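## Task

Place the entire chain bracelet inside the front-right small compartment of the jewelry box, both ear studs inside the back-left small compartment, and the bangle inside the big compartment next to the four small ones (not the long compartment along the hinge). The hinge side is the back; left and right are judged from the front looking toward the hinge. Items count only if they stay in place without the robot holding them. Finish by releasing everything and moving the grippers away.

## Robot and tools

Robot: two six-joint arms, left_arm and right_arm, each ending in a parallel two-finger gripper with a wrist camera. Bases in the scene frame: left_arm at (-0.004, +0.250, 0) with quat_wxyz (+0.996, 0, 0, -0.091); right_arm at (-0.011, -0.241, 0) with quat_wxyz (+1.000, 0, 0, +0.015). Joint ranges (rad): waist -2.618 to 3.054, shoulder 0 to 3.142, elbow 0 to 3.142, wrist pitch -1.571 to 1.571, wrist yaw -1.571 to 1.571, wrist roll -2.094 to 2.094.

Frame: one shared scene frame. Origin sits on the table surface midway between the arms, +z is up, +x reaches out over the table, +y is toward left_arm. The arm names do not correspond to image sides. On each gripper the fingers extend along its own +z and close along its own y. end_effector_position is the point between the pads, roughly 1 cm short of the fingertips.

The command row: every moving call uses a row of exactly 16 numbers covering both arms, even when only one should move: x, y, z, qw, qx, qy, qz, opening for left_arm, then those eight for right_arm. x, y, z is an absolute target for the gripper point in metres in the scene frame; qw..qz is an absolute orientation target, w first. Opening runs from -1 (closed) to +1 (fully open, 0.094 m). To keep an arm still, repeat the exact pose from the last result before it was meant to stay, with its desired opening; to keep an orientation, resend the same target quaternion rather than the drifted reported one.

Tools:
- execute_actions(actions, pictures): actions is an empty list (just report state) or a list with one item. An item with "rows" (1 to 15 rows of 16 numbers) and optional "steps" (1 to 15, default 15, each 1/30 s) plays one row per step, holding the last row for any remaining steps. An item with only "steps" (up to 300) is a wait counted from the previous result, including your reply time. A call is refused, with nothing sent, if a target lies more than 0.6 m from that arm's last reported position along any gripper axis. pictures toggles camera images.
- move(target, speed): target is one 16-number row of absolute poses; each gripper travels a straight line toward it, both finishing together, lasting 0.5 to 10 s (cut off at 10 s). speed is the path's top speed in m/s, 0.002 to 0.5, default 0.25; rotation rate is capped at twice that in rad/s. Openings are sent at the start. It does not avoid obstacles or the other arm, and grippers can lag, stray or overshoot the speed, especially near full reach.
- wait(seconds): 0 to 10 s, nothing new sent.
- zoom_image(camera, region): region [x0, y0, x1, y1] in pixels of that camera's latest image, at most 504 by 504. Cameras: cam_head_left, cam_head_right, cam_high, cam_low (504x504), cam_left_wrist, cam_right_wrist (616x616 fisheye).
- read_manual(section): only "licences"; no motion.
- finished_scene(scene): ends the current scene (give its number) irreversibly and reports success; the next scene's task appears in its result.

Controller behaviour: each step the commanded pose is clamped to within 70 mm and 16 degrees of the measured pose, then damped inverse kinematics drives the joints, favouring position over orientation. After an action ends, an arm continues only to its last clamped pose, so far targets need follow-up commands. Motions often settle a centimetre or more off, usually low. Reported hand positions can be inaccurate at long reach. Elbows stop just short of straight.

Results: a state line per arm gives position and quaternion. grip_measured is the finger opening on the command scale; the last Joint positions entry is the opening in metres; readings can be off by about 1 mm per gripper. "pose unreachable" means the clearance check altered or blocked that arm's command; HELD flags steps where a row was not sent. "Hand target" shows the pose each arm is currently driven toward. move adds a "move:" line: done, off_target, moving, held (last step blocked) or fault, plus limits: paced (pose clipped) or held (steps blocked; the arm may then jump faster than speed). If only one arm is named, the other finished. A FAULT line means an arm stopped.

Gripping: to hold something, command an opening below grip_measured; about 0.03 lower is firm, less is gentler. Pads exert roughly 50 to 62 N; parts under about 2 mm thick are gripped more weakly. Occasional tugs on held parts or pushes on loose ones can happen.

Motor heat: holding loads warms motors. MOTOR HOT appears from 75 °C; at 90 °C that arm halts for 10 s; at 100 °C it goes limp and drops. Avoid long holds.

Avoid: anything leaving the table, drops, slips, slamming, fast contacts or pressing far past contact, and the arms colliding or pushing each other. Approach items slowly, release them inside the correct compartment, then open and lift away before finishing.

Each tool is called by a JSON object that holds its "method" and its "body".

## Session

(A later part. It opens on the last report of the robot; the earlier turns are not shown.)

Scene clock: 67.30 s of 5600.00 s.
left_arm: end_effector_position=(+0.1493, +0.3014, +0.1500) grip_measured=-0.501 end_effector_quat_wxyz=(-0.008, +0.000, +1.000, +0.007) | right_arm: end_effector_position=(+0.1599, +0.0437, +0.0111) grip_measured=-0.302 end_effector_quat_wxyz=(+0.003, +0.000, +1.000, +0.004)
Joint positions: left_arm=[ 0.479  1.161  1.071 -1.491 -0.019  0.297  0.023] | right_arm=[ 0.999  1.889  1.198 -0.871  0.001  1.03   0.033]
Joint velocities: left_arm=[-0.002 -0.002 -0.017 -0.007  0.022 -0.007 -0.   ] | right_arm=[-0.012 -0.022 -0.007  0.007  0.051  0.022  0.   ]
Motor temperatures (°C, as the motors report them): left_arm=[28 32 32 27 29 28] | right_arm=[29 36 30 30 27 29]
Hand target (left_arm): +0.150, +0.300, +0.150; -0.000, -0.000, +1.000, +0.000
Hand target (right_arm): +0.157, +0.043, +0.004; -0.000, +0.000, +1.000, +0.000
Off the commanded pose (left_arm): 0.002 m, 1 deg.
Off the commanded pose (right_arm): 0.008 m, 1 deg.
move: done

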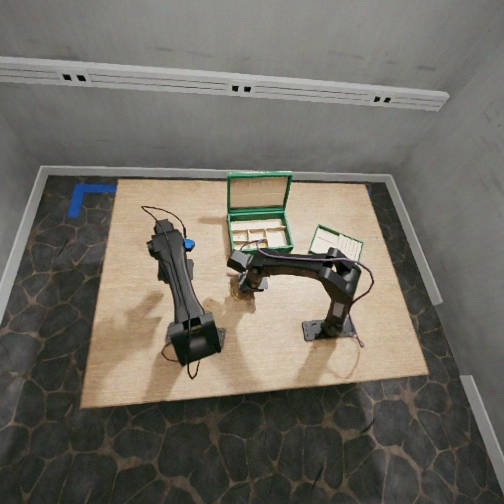

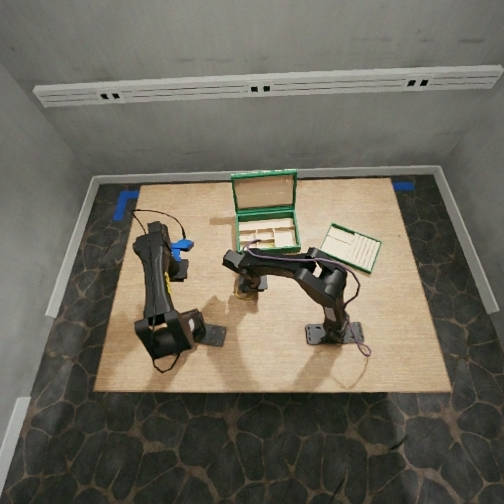

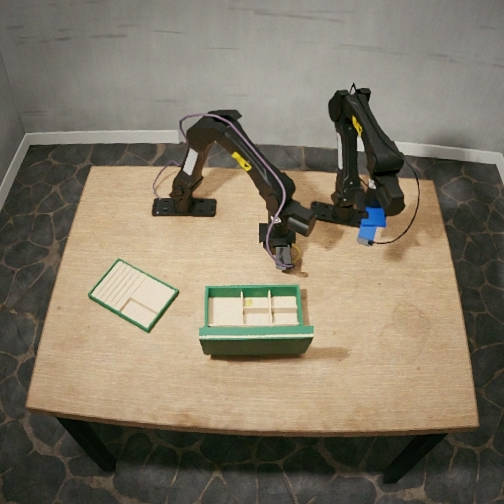

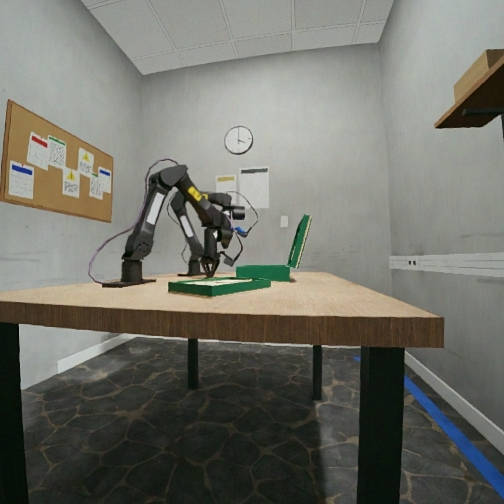

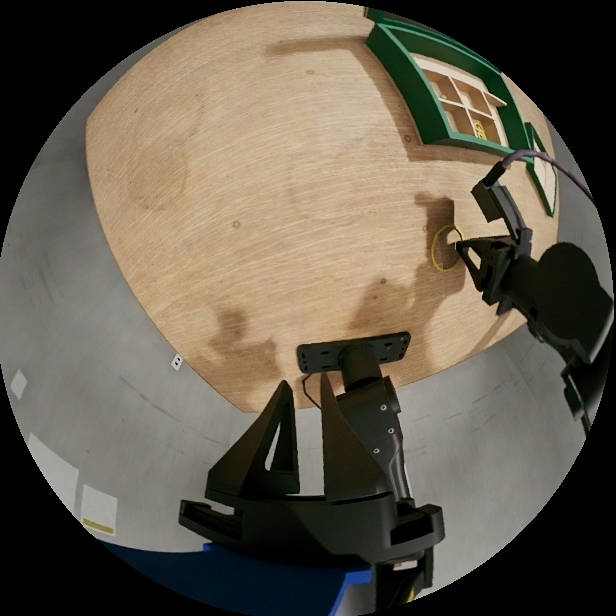

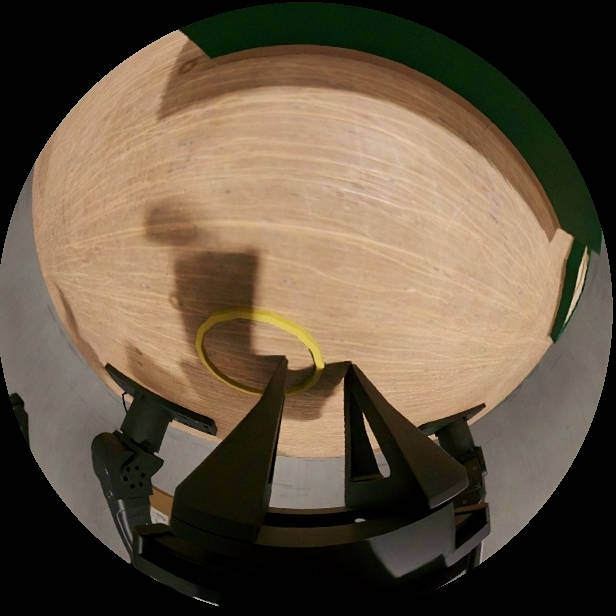

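{"method": "move", "body": {"target": [0.15,0.3,0.15,0,0,1,0,-0.5,0.157,0.043,0.0,0,0,1,0,-0.3], "speed": 0.03}}

{"method": "move", "body": {"target": [0.15,0.3,0.15,0,0,1,0,-0.5,0.157,0.043,0.0,0,0,1,0,-0.98]}}

{"method": "move", "body": {"target": [0.15,0.3,0.15,0,0,1,0,-0.5,0.18,0.0,0.13,0,0,1,0,-0.98], "speed": 0.12}}

{"method": "move", "body": {"target": [0.15,0.3,0.15,0,0,1,0,-0.5,0.365,-0.122,0.09,0,0,1,0,-0.98], "speed": 0.12}}

Scene clock: 70.53 s of 5600.00 s.
left_arm: end_effector_position=(+0.1493, +0.3014, +0.1500) grip_measured=-0.501 end_effector_quat_wxyz=(-0.008, +0.000, +1.000, +0.007) | right_arm: end_effector_position=(+0.1617, +0.0467, +0.0112) grip_measured=-0.302 end_effector_quat_wxyz=(+0.006, +0.001, +1.000, +0.010)
Joint positions: left_arm=[ 0.479  1.161  1.071 -1.491 -0.019  0.297  0.023] | right_arm=[ 0.999  1.889  1.198 -0.857  0.001  1.03   0.033]
Joint velocities: left_arm=[-0.007 -0.012  0.002  0.037  0.037 -0.007 -0.001] | right_arm=[-0.012 -0.002 -0.007  0.037 -0.037  0.037  0.   ]
Motor temperatures (°C, as the motors report them): left_arm=[28 31 32 27 29 28] | right_arm=[29 36 30 30 27 29]
Hand target (left_arm): +0.150, +0.300, +0.150; -0.000, -0.000, +1.000, +0.000
Hand target (right_arm): +0.157, +0.043, +0.000; +0.000, +0.000, +1.000, -0.000
Off the commanded pose (left_arm): 0.002 m, 1 deg.
Off the commanded pose (right_arm): 0.013 m, 1 deg.
move: off_target (right_arm)

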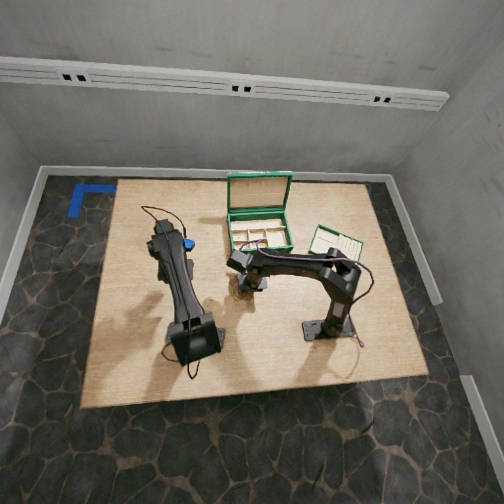

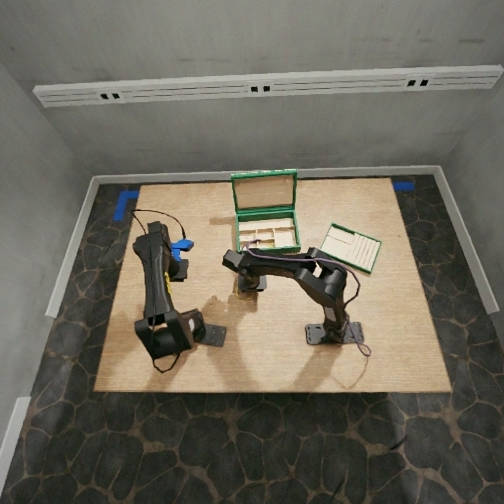

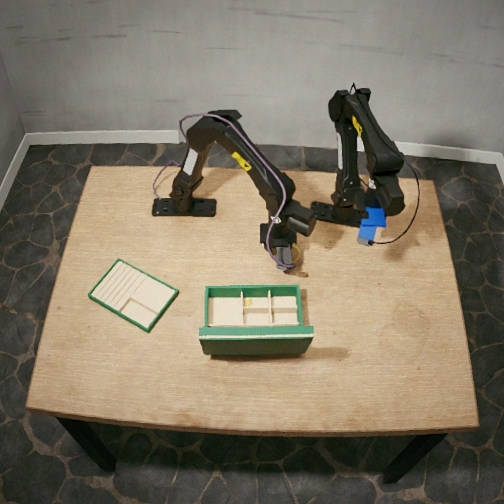

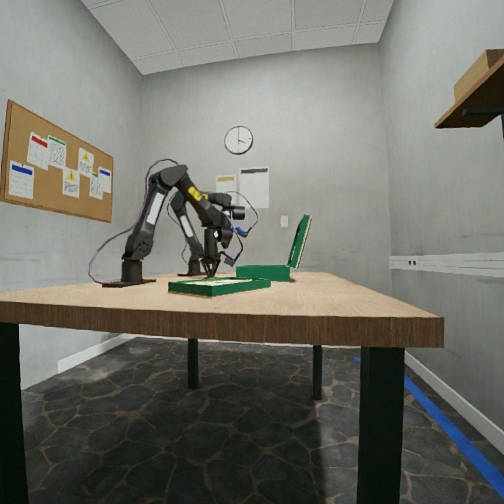

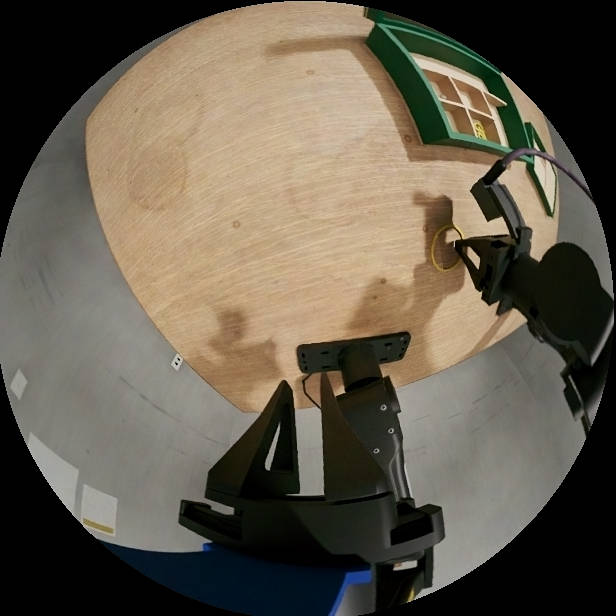

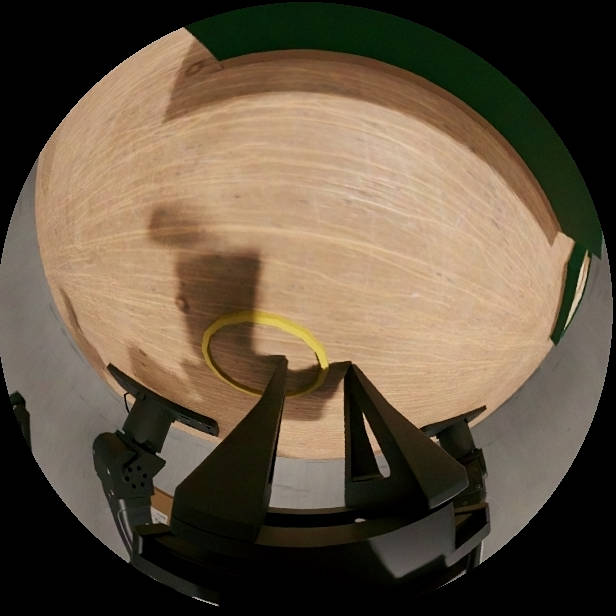

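Scene clock: 71.23 s of 5600.00 s.
left_arm: end_effector_position=(+0.1493, +0.3014, +0.1500) grip_measured=-0.501 end_effector_quat_wxyz=(-0.008, +0.000, +1.000, +0.007) | right_arm: end_effector_position=(+0.1616, +0.0472, +0.0112) grip_measured=-0.978 end_effector_quat_wxyz=(+0.006, +0.001, +1.000, +0.011)
Joint positions: left_arm=[ 0.479  1.161  1.071 -1.491 -0.019  0.297  0.023] | right_arm=[ 0.999  1.889  1.198 -0.855 -0.001  1.03   0.001]
Joint velocities: left_arm=[-0.012  0.002  0.012  0.066  0.007  0.037  0.   ] | right_arm=[-0.002  0.007 -0.007 -0.022 -0.007  0.037 -0.   ]
Motor temperatures (°C, as the motors report them): left_arm=[28 31 32 27 29 28] | right_arm=[29 36 30 30 27 29]
Hand target (left_arm): +0.150, +0.300, +0.150; -0.000, -0.000, +1.000, +0.000
Hand target (right_arm): +0.157, +0.043, +0.000; +0.000, -0.000, +1.000, -0.000
Off the commanded pose (left_arm): 0.002 m, 1 deg.
Off the commanded pose (right_arm): 0.013 m, 1 deg.
move: off_target (right_arm)

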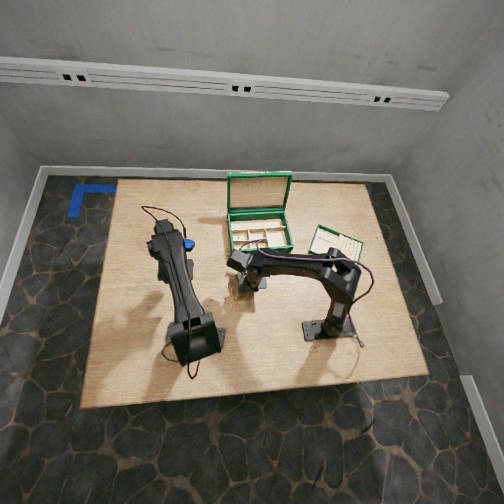

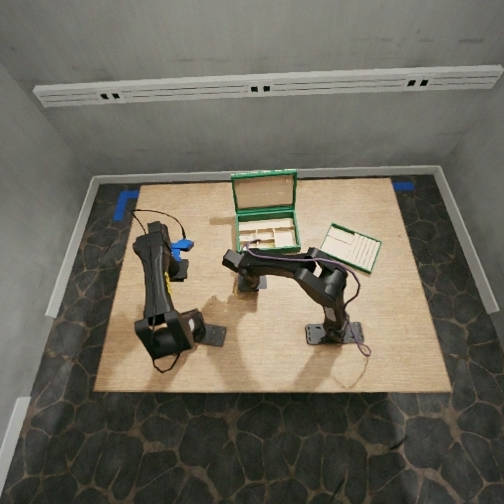

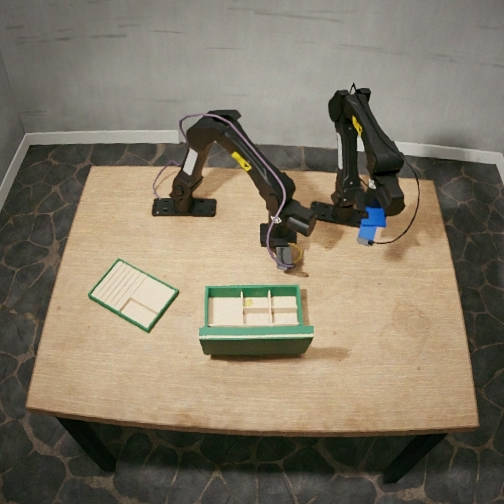

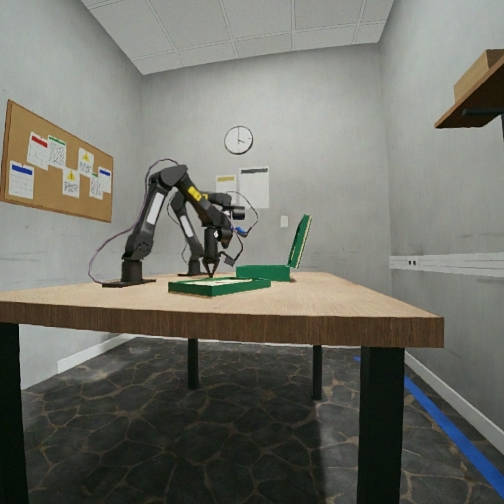

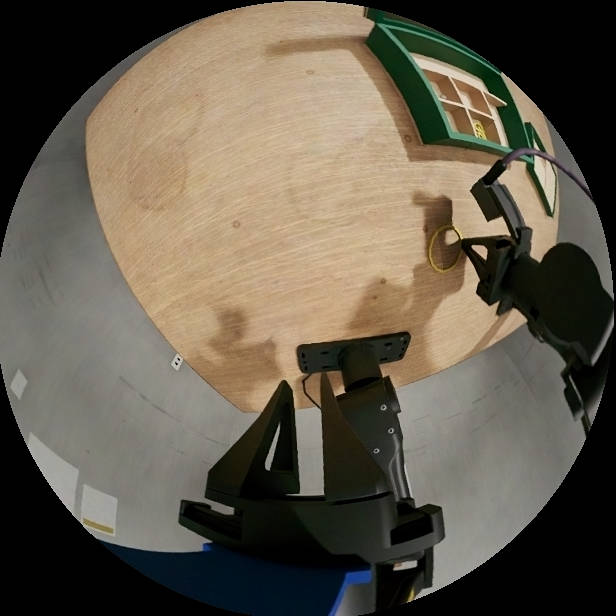

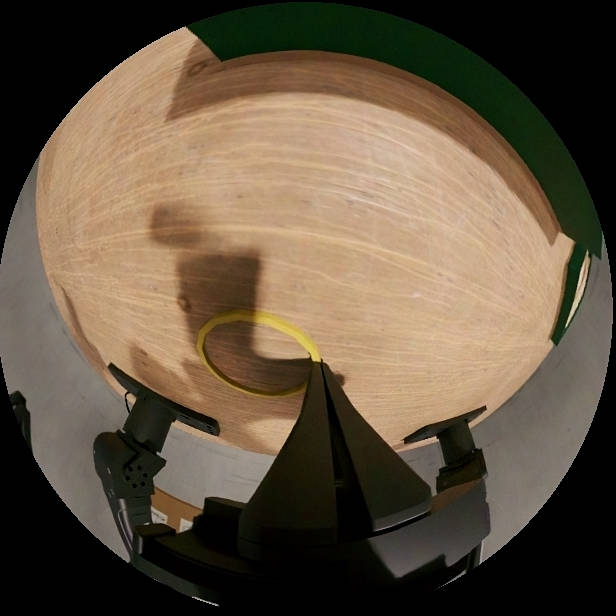

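Scene clock: 72.90 s of 5600.00 s.
left_arm: end_effector_position=(+0.1493, +0.3014, +0.1500) grip_measured=-0.501 end_effector_quat_wxyz=(-0.008, +0.000, +1.000, +0.007) | right_arm: end_effector_position=(+0.1788, +0.0038, +0.1219) grip_measured=-0.978 end_effector_quat_wxyz=(-0.002, -0.001, +1.000, -0.002)
Joint positions: left_arm=[ 0.479  1.161  1.071 -1.491 -0.019  0.297  0.023] | right_arm=[ 0.879  1.72   1.443 -1.3   -0.001  0.906  0.001]
Joint velocities: left_arm=[ 0.017 -0.017 -0.022  0.007 -0.007  0.007 -0.   ] | right_arm=[-0.027  0.012 -0.002  0.022 -0.081  0.051 -0.   ]
Motor temperatures (°C, as the motors report them): left_arm=[28 31 32 27 29 28] | right_arm=[29 36 30 30 27 29]
Hand target (left_arm): +0.150, +0.300, +0.150; -0.000, -0.000, +1.000, +0.000
Hand target (right_arm): +0.180, +0.001, +0.130; -0.001, -0.000, +1.000, -0.000
Off the commanded pose (left_arm): 0.002 m, 1 deg.
Off the commanded pose (right_arm): 0.009 m, 0 deg.
move: done

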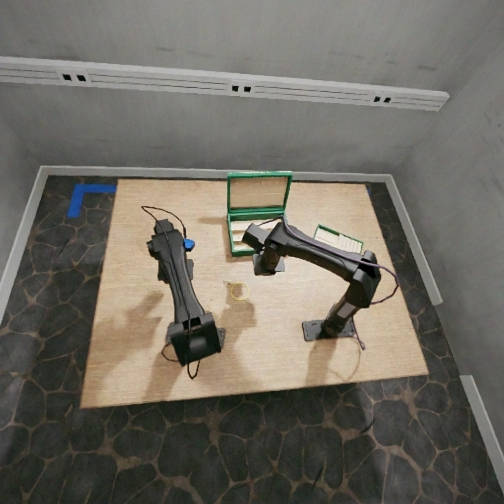

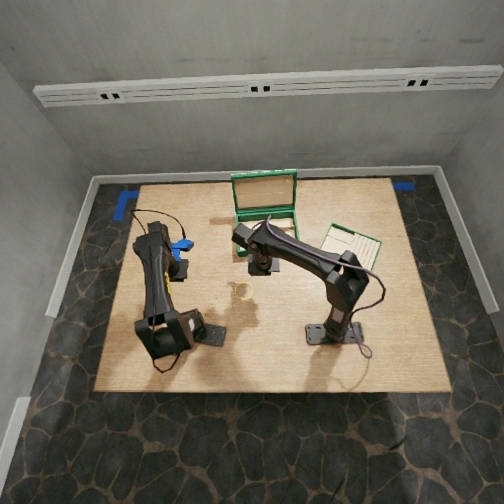

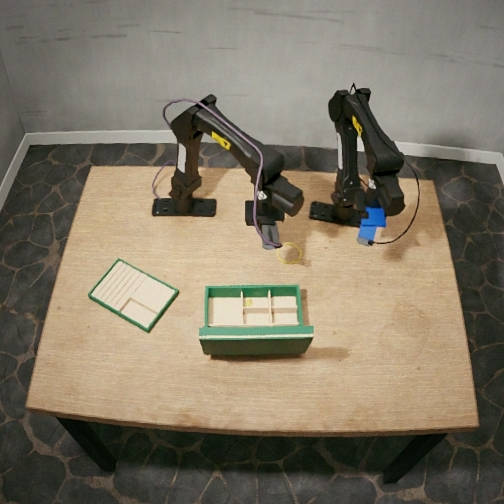

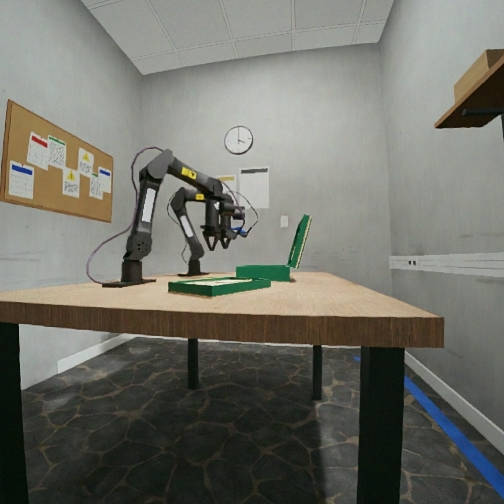

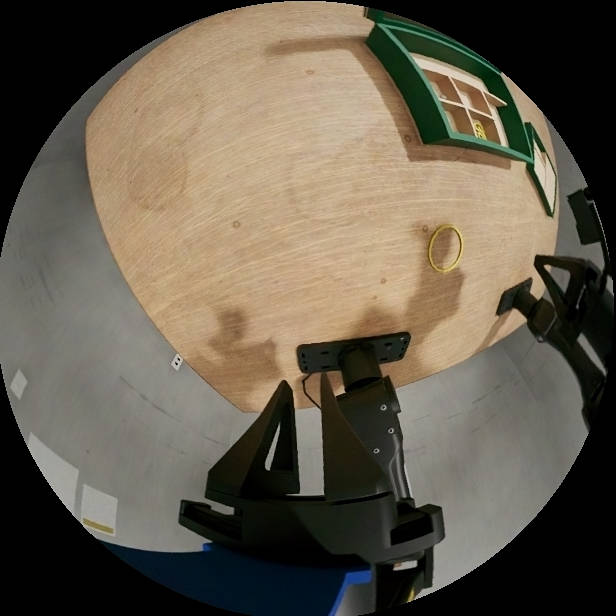

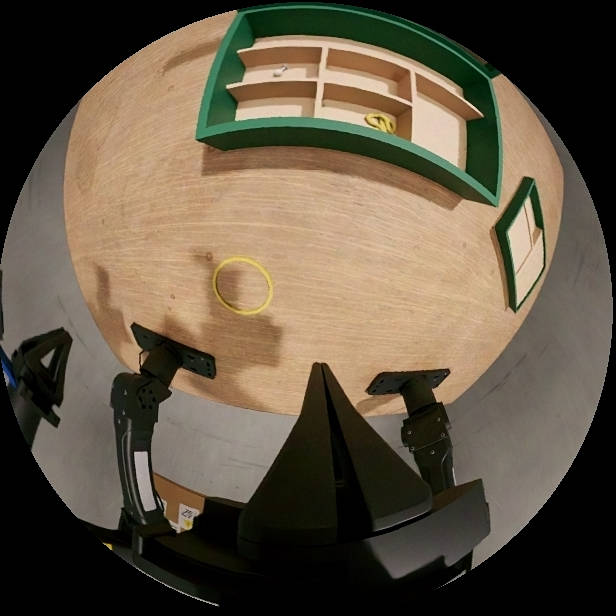

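Scene clock: 75.23 s of 5600.00 s.
left_arm: end_effector_position=(+0.1493, +0.3014, +0.1500) grip_measured=-0.501 end_effector_quat_wxyz=(-0.008, +0.000, +1.000, +0.007) | right_arm: end_effector_position=(+0.3588, -0.1234, +0.0892) grip_measured=-0.978 end_effector_quat_wxyz=(-0.004, +0.003, +1.000, +0.000)
Joint positions: left_arm=[ 0.479  1.161  1.071 -1.491 -0.019  0.297  0.023] | right_arm=[ 0.275  2.034  1.725 -1.269 -0.003  0.31   0.001]
Joint velocities: left_arm=[ 0.002 -0.012 -0.017  0.022 -0.037 -0.007 -0.   ] | right_arm=[-0.027 -0.012  0.007  0.007 -0.066 -0.037  0.   ]
Motor temperatures (°C, as the motors report them): left_arm=[28 31 32 27 29 28] | right_arm=[29 35 30 30 27 29]
Hand target (left_arm): +0.150, +0.300, +0.150; -0.000, -0.000, +1.000, +0.000
Hand target (right_arm): +0.362, -0.124, +0.090; -0.004, +0.000, +1.000, -0.000
Off the commanded pose (left_arm): 0.002 m, 1 deg.
Off the commanded pose (right_arm): 0.006 m, 1 deg.
move: done

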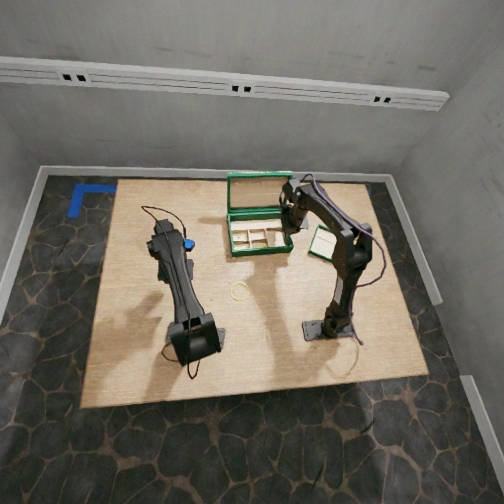

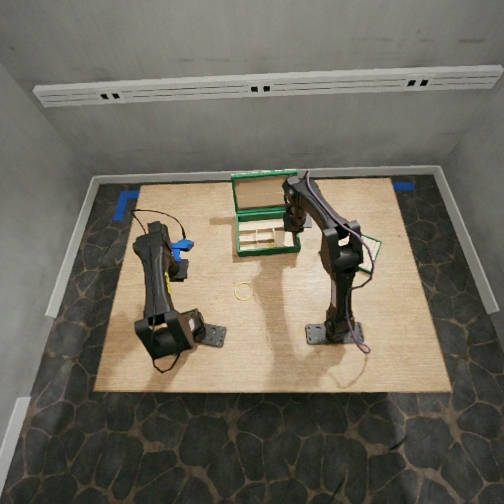

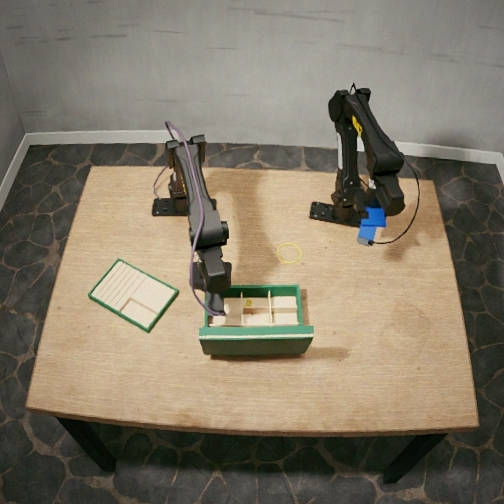

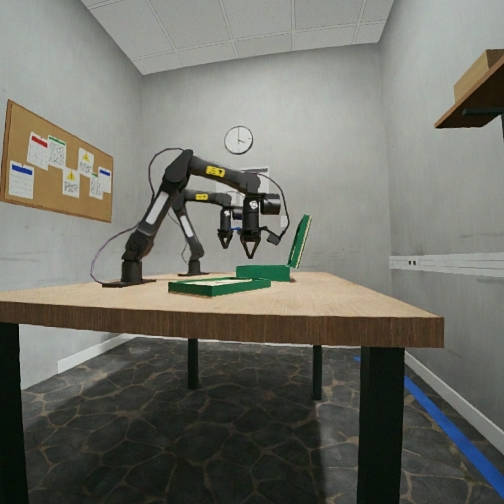

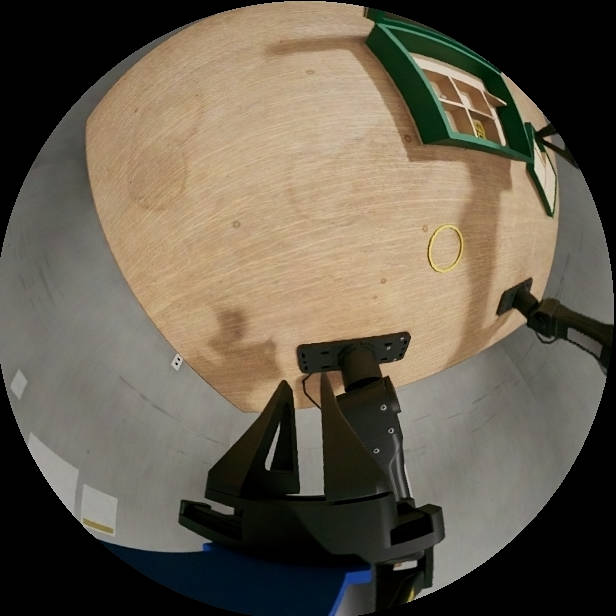

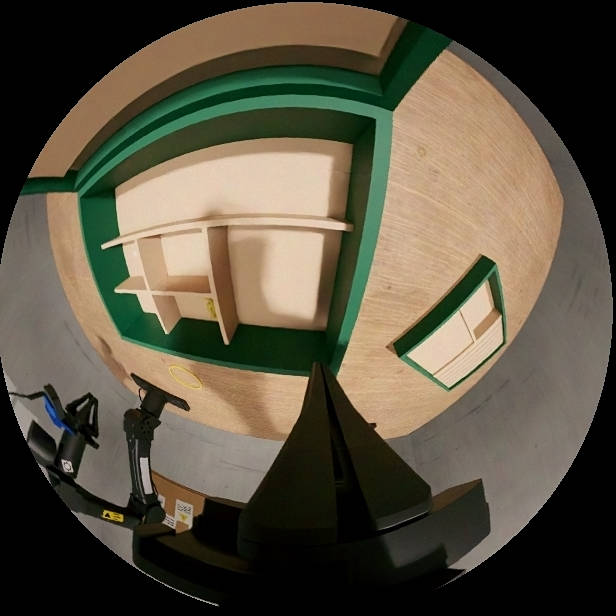

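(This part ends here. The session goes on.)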